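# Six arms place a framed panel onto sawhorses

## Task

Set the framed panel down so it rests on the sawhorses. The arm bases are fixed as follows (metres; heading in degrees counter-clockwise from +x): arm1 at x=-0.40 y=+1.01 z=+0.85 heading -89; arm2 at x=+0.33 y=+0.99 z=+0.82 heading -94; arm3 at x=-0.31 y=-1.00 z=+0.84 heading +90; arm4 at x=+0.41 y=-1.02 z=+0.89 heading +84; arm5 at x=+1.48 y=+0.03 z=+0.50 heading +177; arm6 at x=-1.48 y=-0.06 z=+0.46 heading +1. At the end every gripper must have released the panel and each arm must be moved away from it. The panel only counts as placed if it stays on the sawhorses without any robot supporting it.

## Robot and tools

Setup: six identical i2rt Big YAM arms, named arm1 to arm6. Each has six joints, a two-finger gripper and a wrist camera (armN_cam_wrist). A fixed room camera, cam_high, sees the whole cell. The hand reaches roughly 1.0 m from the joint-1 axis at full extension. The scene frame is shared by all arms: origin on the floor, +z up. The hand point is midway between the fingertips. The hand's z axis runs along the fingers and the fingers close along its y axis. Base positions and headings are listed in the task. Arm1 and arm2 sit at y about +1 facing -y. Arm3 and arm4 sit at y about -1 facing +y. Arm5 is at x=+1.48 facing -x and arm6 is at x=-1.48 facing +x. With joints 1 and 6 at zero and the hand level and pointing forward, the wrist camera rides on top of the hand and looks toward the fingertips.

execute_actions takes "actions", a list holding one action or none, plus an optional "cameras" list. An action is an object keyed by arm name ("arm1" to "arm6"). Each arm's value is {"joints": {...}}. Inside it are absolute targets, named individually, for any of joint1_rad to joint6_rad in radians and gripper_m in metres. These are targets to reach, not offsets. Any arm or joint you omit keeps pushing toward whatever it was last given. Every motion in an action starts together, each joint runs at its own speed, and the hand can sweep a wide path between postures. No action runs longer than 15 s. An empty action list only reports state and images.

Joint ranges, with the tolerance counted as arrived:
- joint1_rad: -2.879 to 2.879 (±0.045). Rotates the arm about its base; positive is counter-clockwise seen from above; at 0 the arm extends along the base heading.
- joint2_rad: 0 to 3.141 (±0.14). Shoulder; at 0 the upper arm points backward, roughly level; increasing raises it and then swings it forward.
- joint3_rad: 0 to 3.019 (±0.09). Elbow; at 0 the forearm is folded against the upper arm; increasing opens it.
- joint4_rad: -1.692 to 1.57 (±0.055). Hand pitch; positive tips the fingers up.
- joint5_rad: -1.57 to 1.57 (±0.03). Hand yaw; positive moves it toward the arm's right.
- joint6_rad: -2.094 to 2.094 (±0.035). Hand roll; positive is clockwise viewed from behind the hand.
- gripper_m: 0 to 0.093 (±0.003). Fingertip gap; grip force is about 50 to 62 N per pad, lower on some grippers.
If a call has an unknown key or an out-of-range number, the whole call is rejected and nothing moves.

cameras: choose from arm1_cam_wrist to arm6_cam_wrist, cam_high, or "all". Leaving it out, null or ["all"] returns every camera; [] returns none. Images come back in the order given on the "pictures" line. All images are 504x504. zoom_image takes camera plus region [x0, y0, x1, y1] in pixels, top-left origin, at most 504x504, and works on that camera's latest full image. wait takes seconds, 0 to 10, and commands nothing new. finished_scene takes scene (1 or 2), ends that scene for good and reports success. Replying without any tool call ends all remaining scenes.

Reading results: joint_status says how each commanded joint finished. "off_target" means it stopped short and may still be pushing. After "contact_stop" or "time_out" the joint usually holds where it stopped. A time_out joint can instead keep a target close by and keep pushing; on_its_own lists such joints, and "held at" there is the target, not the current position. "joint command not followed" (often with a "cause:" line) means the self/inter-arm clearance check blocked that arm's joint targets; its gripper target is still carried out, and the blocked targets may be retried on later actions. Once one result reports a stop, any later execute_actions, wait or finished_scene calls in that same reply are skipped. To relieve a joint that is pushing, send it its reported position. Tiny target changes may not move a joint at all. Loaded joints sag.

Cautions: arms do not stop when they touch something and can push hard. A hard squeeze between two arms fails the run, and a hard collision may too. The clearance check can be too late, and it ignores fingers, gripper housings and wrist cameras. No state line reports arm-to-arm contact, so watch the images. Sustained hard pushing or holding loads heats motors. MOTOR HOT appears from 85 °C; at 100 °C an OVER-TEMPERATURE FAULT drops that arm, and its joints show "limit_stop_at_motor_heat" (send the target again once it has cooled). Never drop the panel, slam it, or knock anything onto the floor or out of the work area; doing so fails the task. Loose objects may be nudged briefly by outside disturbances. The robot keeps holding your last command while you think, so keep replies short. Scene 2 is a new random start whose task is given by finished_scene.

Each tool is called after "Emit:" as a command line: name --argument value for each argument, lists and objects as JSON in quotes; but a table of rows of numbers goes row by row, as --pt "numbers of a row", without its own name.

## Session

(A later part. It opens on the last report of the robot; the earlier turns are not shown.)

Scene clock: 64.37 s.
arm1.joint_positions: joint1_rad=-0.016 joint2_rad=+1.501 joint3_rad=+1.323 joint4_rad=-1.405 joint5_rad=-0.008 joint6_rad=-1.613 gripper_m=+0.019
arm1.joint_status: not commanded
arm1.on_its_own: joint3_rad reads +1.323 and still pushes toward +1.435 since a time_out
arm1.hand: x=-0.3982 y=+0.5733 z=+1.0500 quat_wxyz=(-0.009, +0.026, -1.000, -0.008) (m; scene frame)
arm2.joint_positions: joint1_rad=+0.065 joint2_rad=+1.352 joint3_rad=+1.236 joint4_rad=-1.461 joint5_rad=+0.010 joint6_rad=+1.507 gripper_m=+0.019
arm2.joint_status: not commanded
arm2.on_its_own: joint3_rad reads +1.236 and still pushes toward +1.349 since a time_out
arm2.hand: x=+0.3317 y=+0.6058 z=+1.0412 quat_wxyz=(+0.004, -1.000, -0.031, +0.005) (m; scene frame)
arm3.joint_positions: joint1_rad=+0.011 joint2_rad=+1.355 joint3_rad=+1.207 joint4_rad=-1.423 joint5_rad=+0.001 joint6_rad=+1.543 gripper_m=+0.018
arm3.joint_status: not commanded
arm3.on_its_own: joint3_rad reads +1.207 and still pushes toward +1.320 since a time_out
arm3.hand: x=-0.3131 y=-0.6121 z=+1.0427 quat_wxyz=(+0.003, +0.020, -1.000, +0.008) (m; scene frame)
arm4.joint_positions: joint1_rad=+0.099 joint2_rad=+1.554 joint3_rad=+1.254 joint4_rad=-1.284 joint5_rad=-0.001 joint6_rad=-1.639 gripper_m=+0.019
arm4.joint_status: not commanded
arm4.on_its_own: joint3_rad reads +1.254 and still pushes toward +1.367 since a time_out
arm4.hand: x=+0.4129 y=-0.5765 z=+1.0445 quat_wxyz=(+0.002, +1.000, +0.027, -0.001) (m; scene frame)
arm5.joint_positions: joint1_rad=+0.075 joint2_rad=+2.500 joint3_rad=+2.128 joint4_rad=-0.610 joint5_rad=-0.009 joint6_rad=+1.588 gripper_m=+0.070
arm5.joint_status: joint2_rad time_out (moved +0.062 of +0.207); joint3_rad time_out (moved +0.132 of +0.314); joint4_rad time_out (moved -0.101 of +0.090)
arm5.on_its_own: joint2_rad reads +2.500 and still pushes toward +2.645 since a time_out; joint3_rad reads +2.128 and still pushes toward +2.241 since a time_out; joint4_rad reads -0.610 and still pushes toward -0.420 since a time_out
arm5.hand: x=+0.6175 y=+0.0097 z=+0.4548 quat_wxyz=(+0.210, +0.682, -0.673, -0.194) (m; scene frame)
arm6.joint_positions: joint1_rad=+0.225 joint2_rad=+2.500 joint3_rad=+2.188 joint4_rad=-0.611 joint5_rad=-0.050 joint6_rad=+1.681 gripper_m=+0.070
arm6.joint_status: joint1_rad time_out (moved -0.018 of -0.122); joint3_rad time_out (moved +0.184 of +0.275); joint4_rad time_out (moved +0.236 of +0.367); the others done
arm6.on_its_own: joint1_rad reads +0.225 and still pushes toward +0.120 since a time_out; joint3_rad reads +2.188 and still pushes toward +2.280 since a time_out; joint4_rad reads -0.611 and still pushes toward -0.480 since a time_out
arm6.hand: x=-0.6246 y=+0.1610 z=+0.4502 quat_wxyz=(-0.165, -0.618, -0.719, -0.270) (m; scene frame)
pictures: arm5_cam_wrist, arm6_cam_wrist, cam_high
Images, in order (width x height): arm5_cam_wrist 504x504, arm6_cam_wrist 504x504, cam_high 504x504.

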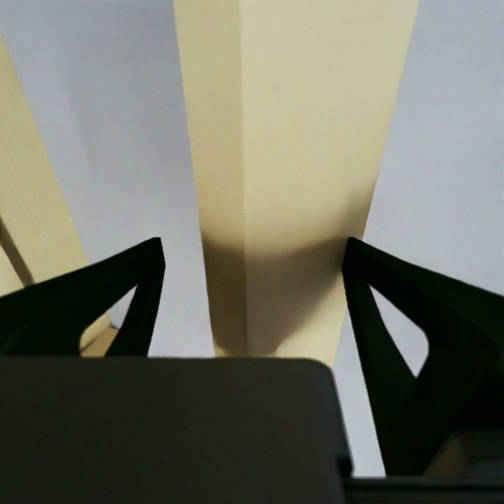

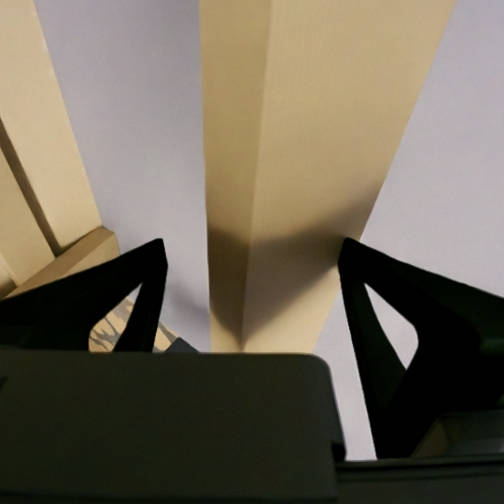

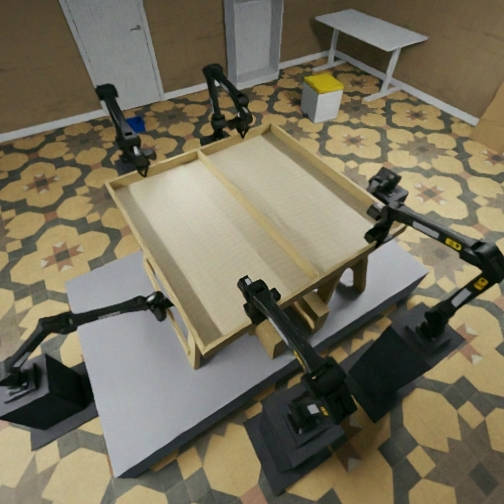

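Emit:
execute_actions --actions '[{"arm5":{"joints":{"joint1_rad":0.075,"joint2_rad":2.30,"joint3_rad":2.03,"joint4_rad":-0.62}},"arm6":{"joints":{"joint1_rad":0.225,"joint2_rad":2.30,"joint3_rad":2.09,"joint4_rad":-0.62}}}]' --cameras '["arm5_cam_wrist", "arm6_cam_wrist"]'

Emit:
execute_actions --actions '[{"arm5":{"joints":{"joint1_rad":0.052,"joint2_rad":1.45,"joint3_rad":0.55,"joint4_rad":0.75,"joint5_rad":0.0,"joint6_rad":0.0}},"arm6":{"joints":{"joint1_rad":0.05,"joint2_rad":1.45,"joint3_rad":0.55,"joint4_rad":0.75,"joint5_rad":0.0,"joint6_rad":0.0}}}]' --cameras '["arm5_cam_wrist", "arm6_cam_wrist", "cam_high"]'

Scene clock: 67.03 s.
arm1.joint_positions: joint1_rad=-0.016 joint2_rad=+1.501 joint3_rad=+1.323 joint4_rad=-1.405 joint5_rad=-0.008 joint6_rad=-1.613 gripper_m=+0.019
arm1.joint_status: not commanded
arm1.on_its_own: joint3_rad reads +1.323 and still pushes toward +1.435 since a time_out
arm1.hand: x=-0.3982 y=+0.5733 z=+1.0500 quat_wxyz=(-0.009, +0.026, -1.000, -0.008) (m; scene frame)
arm2.joint_positions: joint1_rad=+0.065 joint2_rad=+1.352 joint3_rad=+1.236 joint4_rad=-1.461 joint5_rad=+0.010 joint6_rad=+1.507 gripper_m=+0.019
arm2.joint_status: not commanded
arm2.on_its_own: joint3_rad reads +1.236 and still pushes toward +1.349 since a time_out
arm2.hand: x=+0.3317 y=+0.6058 z=+1.0412 quat_wxyz=(+0.004, -1.000, -0.031, +0.005) (m; scene frame)
arm3.joint_positions: joint1_rad=+0.011 joint2_rad=+1.355 joint3_rad=+1.207 joint4_rad=-1.423 joint5_rad=+0.001 joint6_rad=+1.543 gripper_m=+0.018
arm3.joint_status: not commanded
arm3.on_its_own: joint3_rad reads +1.207 and still pushes toward +1.320 since a time_out
arm3.hand: x=-0.3131 y=-0.6121 z=+1.0427 quat_wxyz=(+0.003, +0.020, -1.000, +0.008) (m; scene frame)
arm4.joint_positions: joint1_rad=+0.099 joint2_rad=+1.554 joint3_rad=+1.254 joint4_rad=-1.284 joint5_rad=-0.001 joint6_rad=-1.639 gripper_m=+0.019
arm4.joint_status: not commanded
arm4.on_its_own: joint3_rad reads +1.254 and still pushes toward +1.367 since a time_out
arm4.hand: x=+0.4129 y=-0.5765 z=+1.0445 quat_wxyz=(+0.002, +1.000, +0.027, -0.001) (m; scene frame)
arm5.joint_positions: joint1_rad=+0.075 joint2_rad=+2.265 joint3_rad=+2.025 joint4_rad=-0.613 joint5_rad=-0.002 joint6_rad=+1.588 gripper_m=+0.070
arm5.joint_status: all done
arm5.hand: x=+0.6253 y=+0.0108 z=+0.5977 quat_wxyz=(+0.252, +0.667, -0.659, -0.239) (m; scene frame)
arm6.joint_positions: joint1_rad=+0.230 joint2_rad=+2.313 joint3_rad=+2.080 joint4_rad=-0.612 joint5_rad=-0.003 joint6_rad=+1.661 gripper_m=+0.070
arm6.joint_status: all done
arm6.hand: x=-0.6383 y=+0.1553 z=+0.5516 quat_wxyz=(-0.207, -0.606, -0.713, -0.285) (m; scene frame)
pictures: arm5_cam_wrist, arm6_cam_wrist
Images, in order (width x height): arm5_cam_wrist 504x504, arm6_cam_wrist 504x504.

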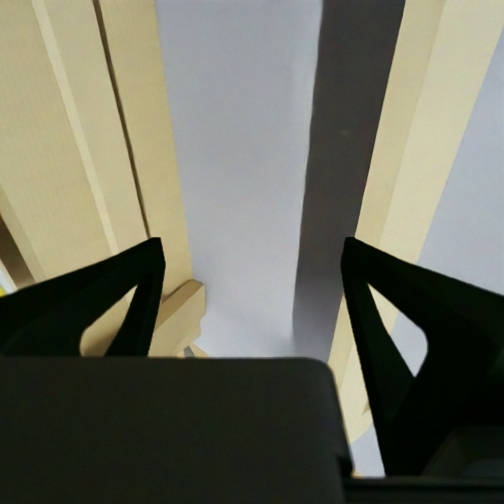

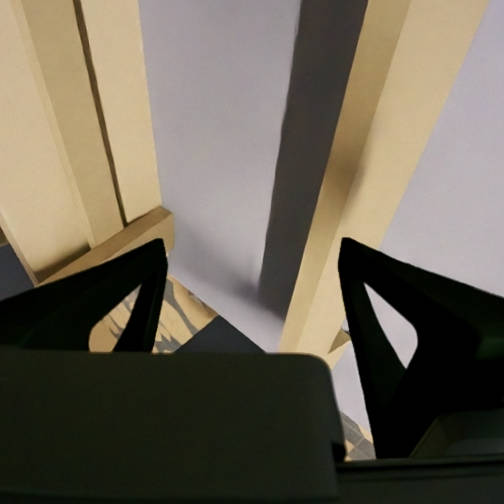

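Scene clock: 69.23 s.
arm1.joint_positions: joint1_rad=-0.016 joint2_rad=+1.501 joint3_rad=+1.323 joint4_rad=-1.405 joint5_rad=-0.008 joint6_rad=-1.613 gripper_m=+0.019
arm1.joint_status: not commanded
arm1.on_its_own: joint3_rad reads +1.323 and still pushes toward +1.435 since a time_out
arm1.hand: x=-0.3982 y=+0.5733 z=+1.0500 quat_wxyz=(-0.009, +0.026, -1.000, -0.008) (m; scene frame)
arm2.joint_positions: joint1_rad=+0.065 joint2_rad=+1.352 joint3_rad=+1.236 joint4_rad=-1.461 joint5_rad=+0.010 joint6_rad=+1.507 gripper_m=+0.019
arm2.joint_status: not commanded
arm2.on_its_own: joint3_rad reads +1.236 and still pushes toward +1.349 since a time_out
arm2.hand: x=+0.3317 y=+0.6058 z=+1.0412 quat_wxyz=(+0.004, -1.000, -0.031, +0.005) (m; scene frame)
arm3.joint_positions: joint1_rad=+0.011 joint2_rad=+1.355 joint3_rad=+1.207 joint4_rad=-1.423 joint5_rad=+0.001 joint6_rad=+1.543 gripper_m=+0.018
arm3.joint_status: not commanded
arm3.on_its_own: joint3_rad reads +1.207 and still pushes toward +1.320 since a time_out
arm3.hand: x=-0.3131 y=-0.6121 z=+1.0427 quat_wxyz=(+0.003, +0.020, -1.000, +0.008) (m; scene frame)
arm4.joint_positions: joint1_rad=+0.099 joint2_rad=+1.554 joint3_rad=+1.254 joint4_rad=-1.284 joint5_rad=-0.001 joint6_rad=-1.639 gripper_m=+0.019
arm4.joint_status: not commanded
arm4.on_its_own: joint3_rad reads +1.254 and still pushes toward +1.367 since a time_out
arm4.hand: x=+0.4129 y=-0.5765 z=+1.0445 quat_wxyz=(+0.002, +1.000, +0.027, -0.001) (m; scene frame)
arm5.joint_positions: joint1_rad=+0.053 joint2_rad=+1.456 joint3_rad=+0.554 joint4_rad=+0.728 joint5_rad=-0.002 joint6_rad=+0.015 gripper_m=+0.070
arm5.joint_status: all done
arm5.hand: x=+0.9484 y=+0.0320 z=+0.6709 quat_wxyz=(+0.007, +0.768, -0.003, -0.640) (m; scene frame)
arm6.joint_positions: joint1_rad=+0.056 joint2_rad=+1.459 joint3_rad=+0.548 joint4_rad=+0.723 joint5_rad=+0.000 joint6_rad=+0.012 gripper_m=+0.070
arm6.joint_status: all done
arm6.hand: x=-0.9531 y=-0.0171 z=+0.6292 quat_wxyz=(-0.635, +0.027, -0.771, -0.023) (m; scene frame)
pictures: arm5_cam_wrist, arm6_cam_wrist, cam_high
Images, in order (width x height): arm5_cam_wrist 504x504, arm6_cam_wrist 504x504, cam_high 504x504.

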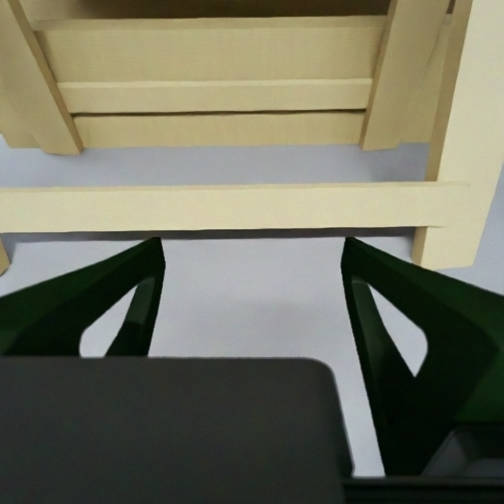

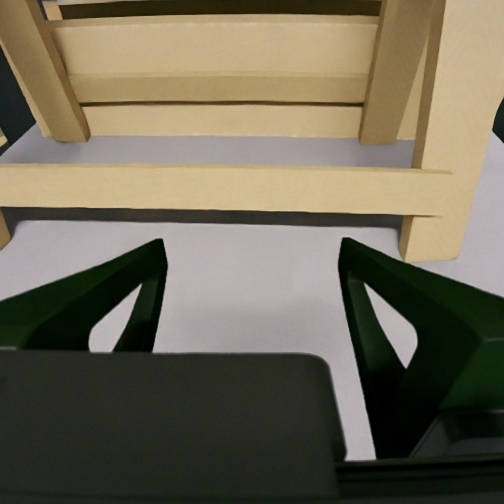

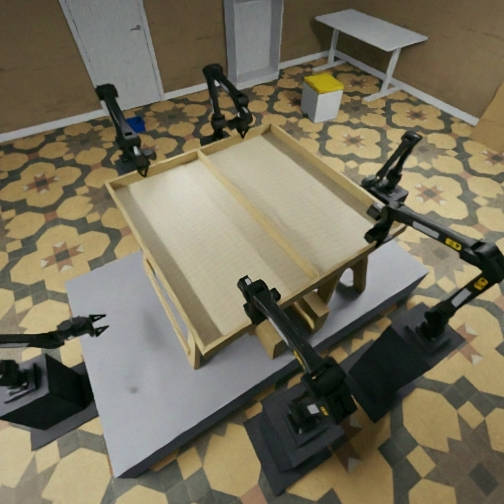

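Emit:
execute_actions --actions '[]'

Scene clock: 69.90 s.
arm1.joint_positions: joint1_rad=-0.016 joint2_rad=+1.501 joint3_rad=+1.323 joint4_rad=-1.405 joint5_rad=-0.008 joint6_rad=-1.613 gripper_m=+0.019
arm1.joint_status: not commanded
arm1.on_its_own: joint3_rad reads +1.323 and still pushes toward +1.435 since a time_out
arm1.hand: x=-0.3982 y=+0.5733 z=+1.0500 quat_wxyz=(-0.009, +0.026, -1.000, -0.008) (m; scene frame)
arm2.joint_positions: joint1_rad=+0.065 joint2_rad=+1.352 joint3_rad=+1.236 joint4_rad=-1.461 joint5_rad=+0.010 joint6_rad=+1.507 gripper_m=+0.019
arm2.joint_status: not commanded
arm2.on_its_own: joint3_rad reads +1.236 and still pushes toward +1.349 since a time_out
arm2.hand: x=+0.3317 y=+0.6058 z=+1.0412 quat_wxyz=(+0.004, -1.000, -0.031, +0.005) (m; scene frame)
arm3.joint_positions: joint1_rad=+0.011 joint2_rad=+1.355 joint3_rad=+1.207 joint4_rad=-1.423 joint5_rad=+0.001 joint6_rad=+1.543 gripper_m=+0.018
arm3.joint_status: not commanded
arm3.on_its_own: joint3_rad reads +1.207 and still pushes toward +1.320 since a time_out
arm3.hand: x=-0.3131 y=-0.6121 z=+1.0427 quat_wxyz=(+0.003, +0.020, -1.000, +0.008) (m; scene frame)
arm4.joint_positions: joint1_rad=+0.099 joint2_rad=+1.554 joint3_rad=+1.254 joint4_rad=-1.284 joint5_rad=-0.001 joint6_rad=-1.639 gripper_m=+0.019
arm4.joint_status: not commanded
arm4.on_its_own: joint3_rad reads +1.254 and still pushes toward +1.367 since a time_out
arm4.hand: x=+0.4129 y=-0.5765 z=+1.0445 quat_wxyz=(+0.002, +1.000, +0.027, -0.001) (m; scene frame)
arm5.joint_positions: joint1_rad=+0.053 joint2_rad=+1.456 joint3_rad=+0.554 joint4_rad=+0.728 joint5_rad=-0.002 joint6_rad=+0.015 gripper_m=+0.070
arm5.joint_status: all done
arm5.hand: x=+0.9484 y=+0.0320 z=+0.6709 quat_wxyz=(+0.007, +0.768, -0.003, -0.640) (m; scene frame)
arm6.joint_positions: joint1_rad=+0.056 joint2_rad=+1.459 joint3_rad=+0.548 joint4_rad=+0.723 joint5_rad=+0.000 joint6_rad=+0.012 gripper_m=+0.070
arm6.joint_status: all done
arm6.hand: x=-0.9531 y=-0.0171 z=+0.6292 quat_wxyz=(-0.635, +0.027, -0.771, -0.023) (m; scene frame)
pictures: arm1_cam_wrist, arm2_cam_wrist, arm3_cam_wrist, arm4_cam_wrist, arm5_cam_wrist, arm6_cam_wrist, cam_high
Images, in order (width x height): arm1_cam_wrist 504x504, arm2_cam_wrist 504x504, arm3_cam_wrist 504x504, arm4_cam_wrist 504x504, arm5_cam_wrist 504x504, arm6_cam_wrist 504x504, cam_high 504x504.

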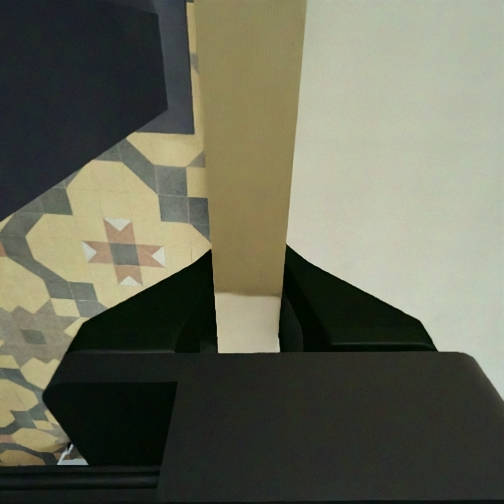

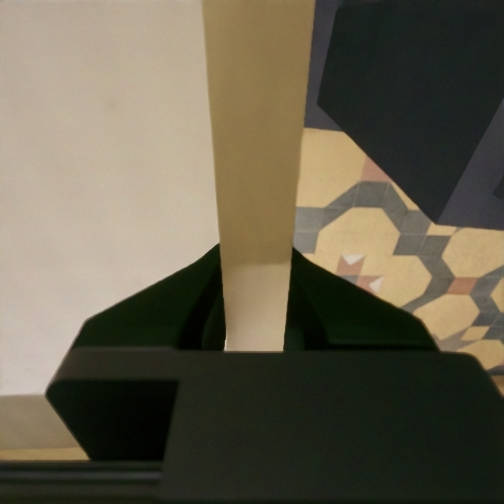

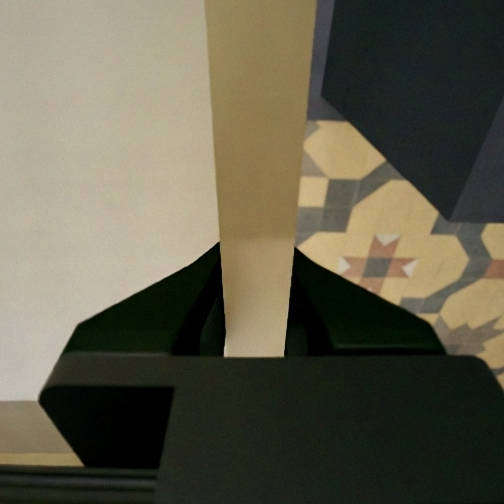

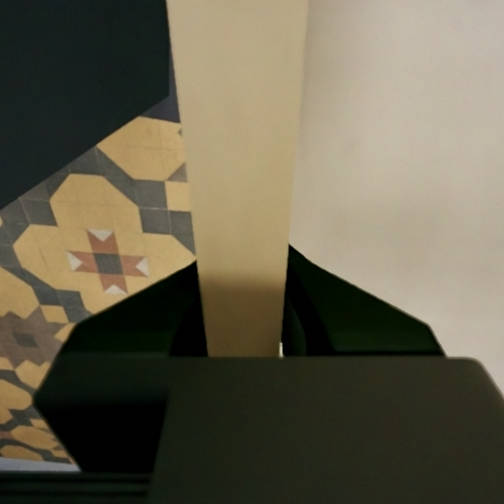

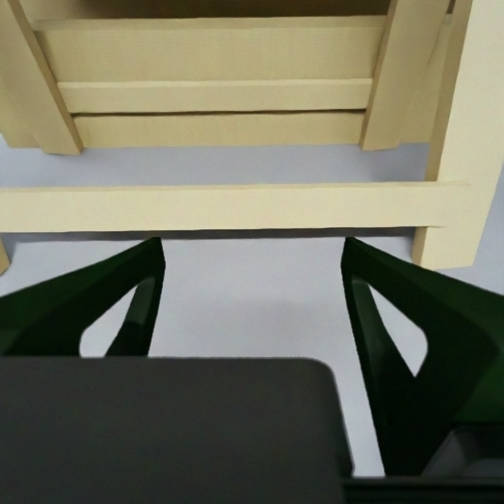

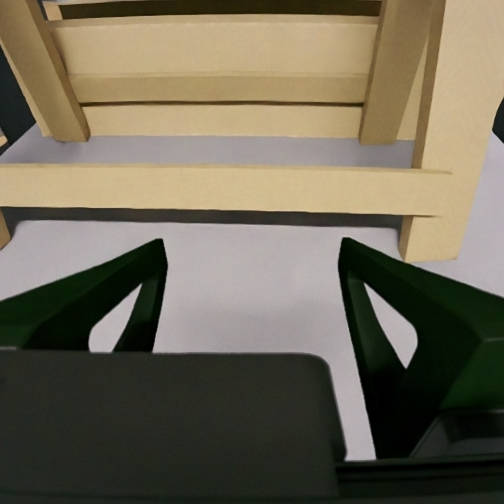

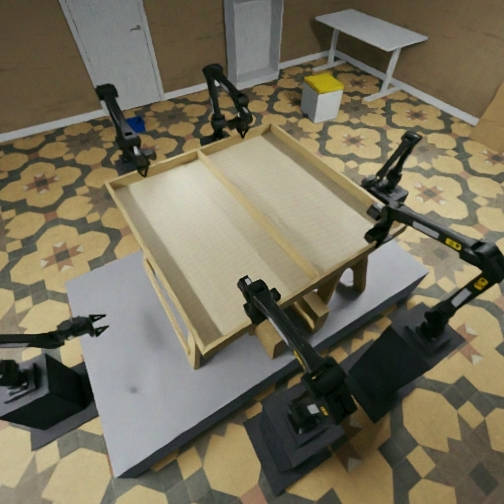

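Emit:
execute_actions --actions '[{"arm1":{"joints":{"joint2_rad":1.48,"joint3_rad":1.365,"joint4_rad":-1.29}},"arm2":{"joints":{"joint2_rad":1.315,"joint3_rad":1.268,"joint4_rad":-1.36}},"arm3":{"joints":{"joint2_rad":1.33,"joint3_rad":1.245,"joint4_rad":-1.31}},"arm4":{"joints":{"joint2_rad":1.55,"joint3_rad":1.315,"joint4_rad":-1.18}},"arm5":{"joints":{"joint4_rad":1.45}},"arm6":{"joints":{"joint4_rad":1.45}}}]' --cameras '["arm5_cam_wrist","arm6_cam_wrist"]'

Scene clock: 72.33 s.
arm1.joint_positions: joint1_rad=-0.016 joint2_rad=+1.508 joint3_rad=+1.272 joint4_rad=-1.357 joint5_rad=-0.007 joint6_rad=-1.613 gripper_m=+0.019
arm1.joint_status: joint3_rad time_out (moved -0.051 of +0.042); joint4_rad time_out (moved +0.047 of +0.115); the others done
arm1.on_its_own: joint3_rad reads +1.272 and still pushes toward +1.365 since a time_out; joint4_rad reads -1.357 and still pushes toward -1.290 since a time_out
arm1.hand: x=-0.3984 y=+0.5777 z=+1.0286 quat_wxyz=(-0.009, +0.025, -1.000, -0.013) (m; scene frame)
arm2.joint_positions: joint1_rad=+0.065 joint2_rad=+1.355 joint3_rad=+1.183 joint4_rad=-1.416 joint5_rad=+0.011 joint6_rad=+1.505 gripper_m=+0.019
arm2.joint_status: joint4_rad time_out (moved +0.045 of +0.101); the others done
arm2.on_its_own: joint4_rad reads -1.416 and still pushes toward -1.360 since a time_out
arm2.hand: x=+0.3312 y=+0.6107 z=+1.0199 quat_wxyz=(+0.010, -0.999, -0.031, +0.005) (m; scene frame)
arm3.joint_positions: joint1_rad=+0.010 joint2_rad=+1.378 joint3_rad=+1.175 joint4_rad=-1.362 joint5_rad=+0.001 joint6_rad=+1.541 gripper_m=+0.018
arm3.joint_status: all done
arm3.hand: x=-0.3126 y=-0.6055 z=+1.0220 quat_wxyz=(+0.002, +0.020, -1.000, +0.005) (m; scene frame)
arm4.joint_positions: joint1_rad=+0.099 joint2_rad=+1.590 joint3_rad=+1.241 joint4_rad=-1.232 joint5_rad=+0.000 joint6_rad=-1.639 gripper_m=+0.019
arm4.joint_status: all done
arm4.hand: x=+0.4134 y=-0.5679 z=+1.0242 quat_wxyz=(+0.000, +1.000, +0.027, -0.001) (m; scene frame)
arm5.joint_positions: joint1_rad=+0.053 joint2_rad=+1.456 joint3_rad=+0.554 joint4_rad=+1.430 joint5_rad=-0.002 joint6_rad=+0.015 gripper_m=+0.070
arm5.joint_status: all done
arm5.hand: x=+0.9767 y=+0.0321 z=+0.8375 quat_wxyz=(+0.009, +0.502, -0.001, -0.865) (m; scene frame)
arm6.joint_positions: joint1_rad=+0.056 joint2_rad=+1.459 joint3_rad=+0.548 joint4_rad=+1.425 joint5_rad=+0.000 joint6_rad=+0.012 gripper_m=+0.070
arm6.joint_status: all done
arm6.hand: x=-0.9798 y=-0.0172 z=+0.7963 quat_wxyz=(-0.862, +0.020, -0.505, -0.034) (m; scene frame)
pictures: arm5_cam_wrist, arm6_cam_wrist
Images, in order (width x height): arm5_cam_wrist 504x504, arm6_cam_wrist 504x504.

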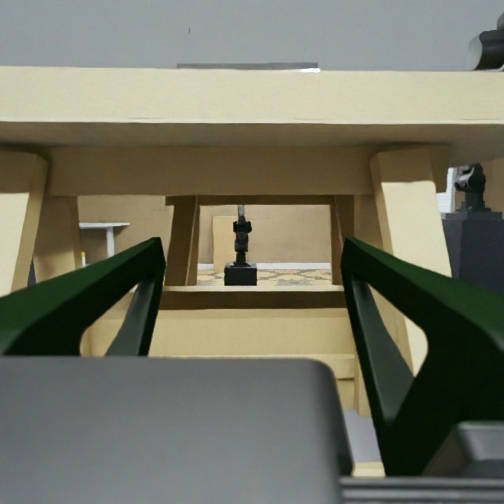

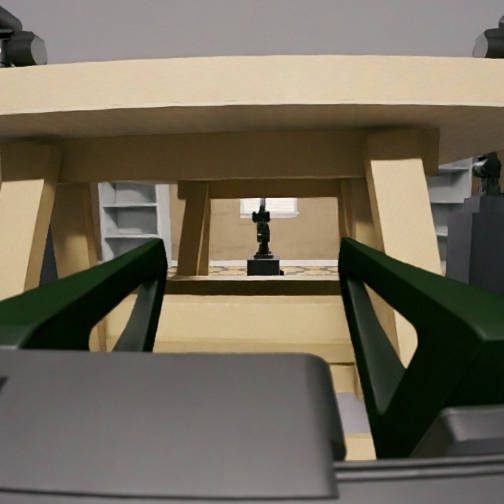

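Emit:
execute_actions --actions '[{"arm1":{"joints":{"joint2_rad":1.50,"joint3_rad":1.30,"joint4_rad":-1.33}},"arm2":{"joints":{"joint2_rad":1.34,"joint3_rad":1.215,"joint4_rad":-1.39}},"arm3":{"joints":{"joint2_rad":1.355,"joint3_rad":1.20,"joint4_rad":-1.34}},"arm4":{"joints":{"joint2_rad":1.575,"joint3_rad":1.27,"joint4_rad":-1.21}}}]' --cameras '["arm5_cam_wrist","arm6_cam_wrist"]'

Scene clock: 73.43 s.
arm1.joint_positions: joint1_rad=-0.016 joint2_rad=+1.508 joint3_rad=+1.268 joint4_rad=-1.356 joint5_rad=-0.007 joint6_rad=-1.613 gripper_m=+0.019
arm1.joint_status: all done
arm1.hand: x=-0.3984 y=+0.5789 z=+1.0269 quat_wxyz=(-0.009, +0.025, -1.000, -0.015) (m; scene frame)
arm2.joint_positions: joint1_rad=+0.065 joint2_rad=+1.355 joint3_rad=+1.178 joint4_rad=-1.415 joint5_rad=+0.011 joint6_rad=+1.505 gripper_m=+0.019
arm2.joint_status: all done
arm2.hand: x=+0.3312 y=+0.6119 z=+1.0181 quat_wxyz=(+0.012, -0.999, -0.031, +0.005) (m; scene frame)
arm3.joint_positions: joint1_rad=+0.010 joint2_rad=+1.378 joint3_rad=+1.171 joint4_rad=-1.362 joint5_rad=+0.001 joint6_rad=+1.541 gripper_m=+0.018
arm3.joint_status: all done
arm3.hand: x=-0.3126 y=-0.6067 z=+1.0206 quat_wxyz=(+0.002, +0.020, -1.000, +0.007) (m; scene frame)
arm4.joint_positions: joint1_rad=+0.099 joint2_rad=+1.590 joint3_rad=+1.237 joint4_rad=-1.231 joint5_rad=+0.000 joint6_rad=-1.639 gripper_m=+0.019
arm4.joint_status: all done
arm4.hand: x=+0.4134 y=-0.5691 z=+1.0229 quat_wxyz=(+0.002, +1.000, +0.027, -0.001) (m; scene frame)
arm5.joint_positions: joint1_rad=+0.053 joint2_rad=+1.456 joint3_rad=+0.554 joint4_rad=+1.430 joint5_rad=-0.002 joint6_rad=+0.015 gripper_m=+0.070
arm5.joint_status: not commanded
arm5.hand: x=+0.9767 y=+0.0321 z=+0.8375 quat_wxyz=(+0.009, +0.502, -0.001, -0.865) (m; scene frame)
arm6.joint_positions: joint1_rad=+0.056 joint2_rad=+1.459 joint3_rad=+0.548 joint4_rad=+1.425 joint5_rad=+0.000 joint6_rad=+0.012 gripper_m=+0.070
arm6.joint_status: not commanded
arm6.hand: x=-0.9798 y=-0.0172 z=+0.7963 quat_wxyz=(-0.862, +0.020, -0.505, -0.034) (m; scene frame)
pictures: arm5_cam_wrist, arm6_cam_wrist
Images, in order (width x height): arm5_cam_wrist 504x504, arm6_cam_wrist 504x504.

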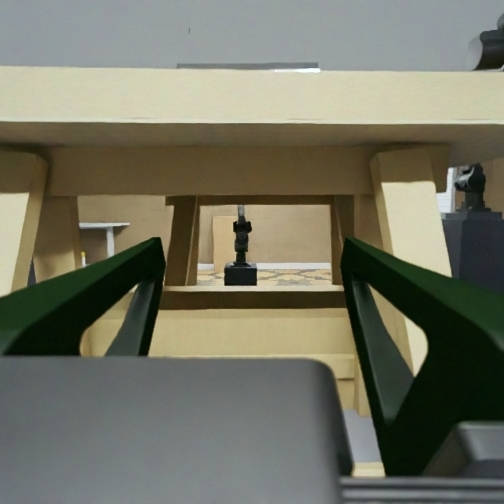

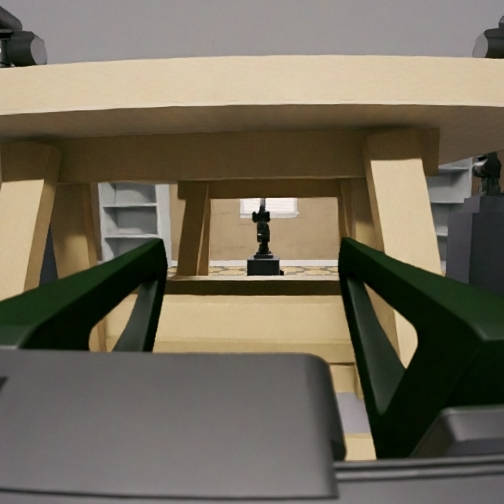

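Emit:
execute_actions --actions '[]' --cameras '[]'

Scene clock: 73.63 s.
arm1.joint_positions: joint1_rad=-0.016 joint2_rad=+1.508 joint3_rad=+1.268 joint4_rad=-1.356 joint5_rad=-0.007 joint6_rad=-1.613 gripper_m=+0.019
arm1.joint_status: all done
arm1.hand: x=-0.3984 y=+0.5789 z=+1.0269 quat_wxyz=(-0.009, +0.025, -1.000, -0.015) (m; scene frame)
arm2.joint_positions: joint1_rad=+0.065 joint2_rad=+1.355 joint3_rad=+1.178 joint4_rad=-1.415 joint5_rad=+0.011 joint6_rad=+1.505 gripper_m=+0.019
arm2.joint_status: all done
arm2.hand: x=+0.3312 y=+0.6119 z=+1.0181 quat_wxyz=(+0.012, -0.999, -0.031, +0.005) (m; scene frame)
arm3.joint_positions: joint1_rad=+0.010 joint2_rad=+1.378 joint3_rad=+1.171 joint4_rad=-1.362 joint5_rad=+0.001 joint6_rad=+1.541 gripper_m=+0.018
arm3.joint_status: all done
arm3.hand: x=-0.3126 y=-0.6067 z=+1.0206 quat_wxyz=(+0.002, +0.020, -1.000, +0.007) (m; scene frame)
arm4.joint_positions: joint1_rad=+0.099 joint2_rad=+1.590 joint3_rad=+1.237 joint4_rad=-1.231 joint5_rad=+0.000 joint6_rad=-1.639 gripper_m=+0.019
arm4.joint_status: all done
arm4.hand: x=+0.4134 y=-0.5691 z=+1.0229 quat_wxyz=(+0.002, +1.000, +0.027, -0.001) (m; scene frame)
arm5.joint_positions: joint1_rad=+0.053 joint2_rad=+1.456 joint3_rad=+0.554 joint4_rad=+1.430 joint5_rad=-0.002 joint6_rad=+0.015 gripper_m=+0.070
arm5.joint_status: not commanded
arm5.hand: x=+0.9767 y=+0.0321 z=+0.8375 quat_wxyz=(+0.009, +0.502, -0.001, -0.865) (m; scene frame)
arm6.joint_positions: joint1_rad=+0.056 joint2_rad=+1.459 joint3_rad=+0.548 joint4_rad=+1.425 joint5_rad=+0.000 joint6_rad=+0.012 gripper_m=+0.070
arm6.joint_status: not commanded
arm6.hand: x=-0.9798 y=-0.0172 z=+0.7963 quat_wxyz=(-0.862, +0.020, -0.505, -0.034) (m; scene frame)
pictures: none
No camera images: the call's "cameras" was empty. Leave "cameras" out to get every camera's image.

Emit:
execute_actions --actions '[{"arm1":{"joints":{"gripper_m":0.07}},"arm2":{"joints":{"gripper_m":0.07}},"arm3":{"joints":{"gripper_m":0.07}},"arm4":{"joints":{"gripper_m":0.07}}}]' --cameras '["arm5_cam_wrist"]'

Emit:
execute_actions --actions '[{"arm1":{"joints":{"joint2_rad":1.47,"joint3_rad":1.60,"joint4_rad":-1.68}},"arm2":{"joints":{"joint2_rad":1.33,"joint3_rad":1.50,"joint4_rad":-1.69}},"arm3":{"joints":{"joint2_rad":1.335,"joint3_rad":1.49,"joint4_rad":-1.68}},"arm4":{"joints":{"joint2_rad":1.51,"joint3_rad":1.53,"joint4_rad":-1.58}}}]' --cameras '["cam_high","arm5_cam_wrist"]'

Scene clock: 74.77 s.
arm1.joint_positions: joint1_rad=-0.016 joint2_rad=+1.508 joint3_rad=+1.268 joint4_rad=-1.346 joint5_rad=-0.002 joint6_rad=-1.629 gripper_m=+0.070
arm1.joint_status: all done
arm1.hand: x=-0.3993 y=+0.5764 z=+1.0268 quat_wxyz=(-0.006, +0.033, -0.999, -0.009) (m; scene frame)
arm2.joint_positions: joint1_rad=+0.065 joint2_rad=+1.353 joint3_rad=+1.178 joint4_rad=-1.400 joint5_rad=+0.002 joint6_rad=+1.507 gripper_m=+0.070
arm2.joint_status: all done
arm2.hand: x=+0.3327 y=+0.6083 z=+1.0184 quat_wxyz=(+0.003, -1.000, -0.030, +0.001) (m; scene frame)
arm3.joint_positions: joint1_rad=+0.010 joint2_rad=+1.363 joint3_rad=+1.171 joint4_rad=-1.351 joint5_rad=+0.001 joint6_rad=+1.541 gripper_m=+0.070
arm3.joint_status: all done
arm3.hand: x=-0.3126 y=-0.6050 z=+1.0263 quat_wxyz=(+0.002, +0.019, -1.000, -0.006) (m; scene frame)
arm4.joint_positions: joint1_rad=+0.099 joint2_rad=+1.589 joint3_rad=+1.237 joint4_rad=-1.218 joint5_rad=+0.000 joint6_rad=-1.647 gripper_m=+0.070
arm4.joint_status: all done
arm4.hand: x=+0.4135 y=-0.5660 z=+1.0234 quat_wxyz=(-0.005, +1.000, +0.031, +0.000) (m; scene frame)
arm5.joint_positions: joint1_rad=+0.053 joint2_rad=+1.456 joint3_rad=+0.554 joint4_rad=+1.430 joint5_rad=-0.002 joint6_rad=+0.015 gripper_m=+0.070
arm5.joint_status: not commanded
arm5.hand: x=+0.9767 y=+0.0321 z=+0.8375 quat_wxyz=(+0.009, +0.502, -0.001, -0.865) (m; scene frame)
arm6.joint_positions: joint1_rad=+0.056 joint2_rad=+1.459 joint3_rad=+0.548 joint4_rad=+1.425 joint5_rad=+0.000 joint6_rad=+0.012 gripper_m=+0.070
arm6.joint_status: not commanded
arm6.hand: x=-0.9798 y=-0.0172 z=+0.7963 quat_wxyz=(-0.862, +0.020, -0.505, -0.034) (m; scene frame)
pictures: arm5_cam_wrist
Images, in order (width x height): arm5_cam_wrist 504x504.

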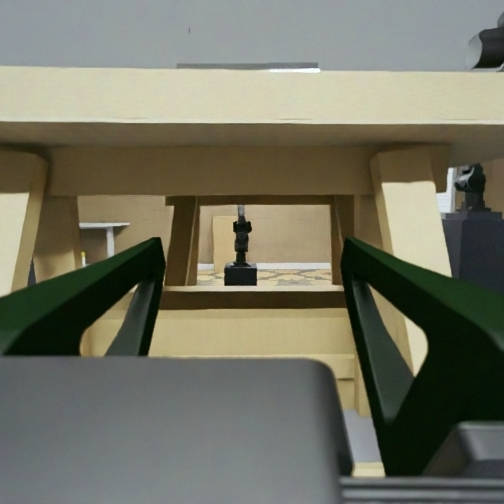

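Scene clock: 75.90 s.
arm1.joint_positions: joint1_rad=-0.016 joint2_rad=+1.465 joint3_rad=+1.566 joint4_rad=-1.664 joint5_rad=-0.002 joint6_rad=-1.630 gripper_m=+0.070
arm1.joint_status: all done
arm1.hand: x=-0.4006 y=+0.5775 z=+1.1576 quat_wxyz=(-0.006, +0.034, -0.999, +0.002) (m; scene frame)
arm2.joint_positions: joint1_rad=+0.065 joint2_rad=+1.331 joint3_rad=+1.460 joint4_rad=-1.667 joint5_rad=+0.002 joint6_rad=+1.507 gripper_m=+0.070
arm2.joint_status: all done
joint sent to its limit — the command would take arm2.joint4_rad past its lower limit, so that joint was sent only as far as its limit.
arm2.hand: x=+0.3328 y=+0.6046 z=+1.1342 quat_wxyz=(-0.016, -0.999, -0.030, +0.002) (m; scene frame)
arm3.joint_positions: joint1_rad=+0.010 joint2_rad=+1.324 joint3_rad=+1.454 joint4_rad=-1.667 joint5_rad=+0.001 joint6_rad=+1.541 gripper_m=+0.070
arm3.joint_status: all done
joint sent to its limit — the command would take arm3.joint4_rad past its lower limit, so that joint was sent only as far as its limit.
arm3.hand: x=-0.3118 y=-0.6130 z=+1.1480 quat_wxyz=(+0.002, +0.020, -1.000, -0.009) (m; scene frame)
arm4.joint_positions: joint1_rad=+0.099 joint2_rad=+1.505 joint3_rad=+1.485 joint4_rad=-1.573 joint5_rad=+0.000 joint6_rad=-1.648 gripper_m=+0.070
arm4.joint_status: all done
arm4.hand: x=+0.4134 y=-0.5814 z=+1.1521 quat_wxyz=(+0.006, +0.999, +0.031, -0.001) (m; scene frame)
arm5.joint_positions: joint1_rad=+0.053 joint2_rad=+1.456 joint3_rad=+0.554 joint4_rad=+1.430 joint5_rad=-0.002 joint6_rad=+0.015 gripper_m=+0.070
arm5.joint_status: not commanded
arm5.hand: x=+0.9767 y=+0.0321 z=+0.8375 quat_wxyz=(+0.009, +0.502, -0.001, -0.865) (m; scene frame)
arm6.joint_positions: joint1_rad=+0.056 joint2_rad=+1.459 joint3_rad=+0.548 joint4_rad=+1.425 joint5_rad=+0.000 joint6_rad=+0.012 gripper_m=+0.070
arm6.joint_status: not commanded
arm6.hand: x=-0.9798 y=-0.0172 z=+0.7963 quat_wxyz=(-0.862, +0.020, -0.505, -0.034) (m; scene frame)
pictures: arm5_cam_wrist, cam_high
Images, in order (width x height): arm5_cam_wrist 504x504, cam_high 504x504.

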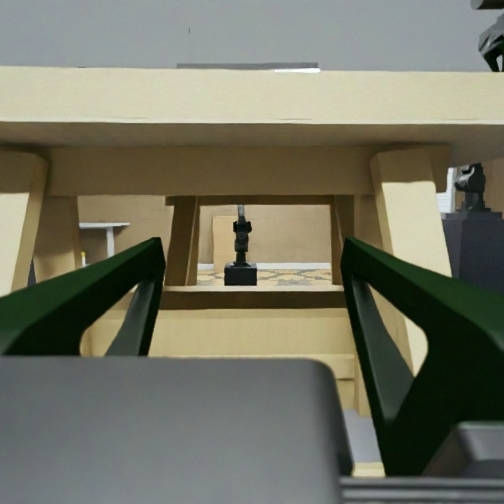

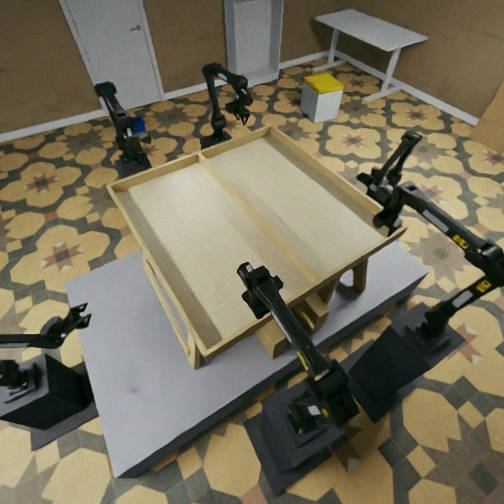

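Emit:
execute_actions --actions '[{"arm1":{"joints":{"joint2_rad":1.0,"joint3_rad":1.2}},"arm2":{"joints":{"joint2_rad":0.9,"joint3_rad":1.1}},"arm3":{"joints":{"joint2_rad":0.9,"joint3_rad":1.1}},"arm4":{"joints":{"joint2_rad":1.0,"joint3_rad":1.1}}}]' --cameras '["cam_high"]'

Scene clock: 77.40 s.
arm1.joint_positions: joint1_rad=-0.016 joint2_rad=+0.984 joint3_rad=+1.201 joint4_rad=-1.670 joint5_rad=-0.002 joint6_rad=-1.630 gripper_m=+0.070
arm1.joint_status: all done
arm1.hand: x=-0.4021 y=+0.7381 z=+1.1729 quat_wxyz=(-0.005, +0.034, -0.998, +0.057) (m; scene frame)
arm2.joint_positions: joint1_rad=+0.065 joint2_rad=+0.887 joint3_rad=+1.106 joint4_rad=-1.674 joint5_rad=+0.002 joint6_rad=+1.508 gripper_m=+0.070
arm2.joint_status: all done
arm2.hand: x=+0.3334 y=+0.7529 z=+1.1220 quat_wxyz=(-0.057, -0.998, -0.029, +0.003) (m; scene frame)
arm3.joint_positions: joint1_rad=+0.010 joint2_rad=+0.893 joint3_rad=+1.107 joint4_rad=-1.674 joint5_rad=+0.001 joint6_rad=+1.540 gripper_m=+0.070
arm3.joint_status: all done
arm3.hand: x=-0.3106 y=-0.7575 z=+1.1367 quat_wxyz=(+0.002, +0.020, -0.999, -0.047) (m; scene frame)
arm4.joint_positions: joint1_rad=+0.099 joint2_rad=+0.993 joint3_rad=+1.109 joint4_rad=-1.578 joint5_rad=+0.000 joint6_rad=-1.648 gripper_m=+0.070
arm4.joint_status: all done
arm4.hand: x=+0.4112 y=-0.7448 z=+1.1756 quat_wxyz=(-0.059, +0.998, +0.031, +0.002) (m; scene frame)
arm5.joint_positions: joint1_rad=+0.053 joint2_rad=+1.456 joint3_rad=+0.554 joint4_rad=+1.430 joint5_rad=-0.002 joint6_rad=+0.015 gripper_m=+0.070
arm5.joint_status: not commanded
arm5.hand: x=+0.9767 y=+0.0321 z=+0.8375 quat_wxyz=(+0.009, +0.502, -0.001, -0.865) (m; scene frame)
arm6.joint_positions: joint1_rad=+0.056 joint2_rad=+1.459 joint3_rad=+0.548 joint4_rad=+1.425 joint5_rad=+0.000 joint6_rad=+0.012 gripper_m=+0.070
arm6.joint_status: not commanded
arm6.hand: x=-0.9798 y=-0.0172 z=+0.7963 quat_wxyz=(-0.862, +0.020, -0.505, -0.034) (m; scene frame)
pictures: cam_high
Images, in order (width x height): cam_high 504x504.

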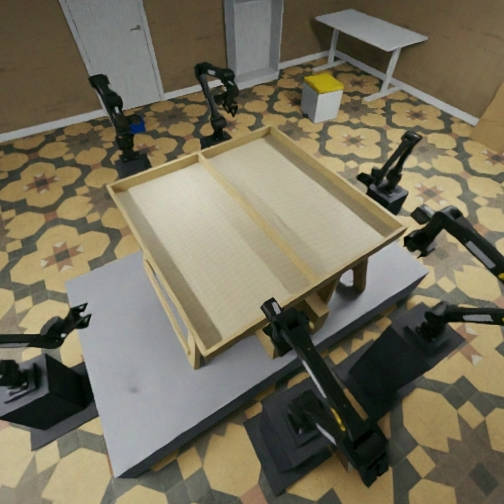

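Emit:
finished_scene --scene 1

The scene is finished: the task was done.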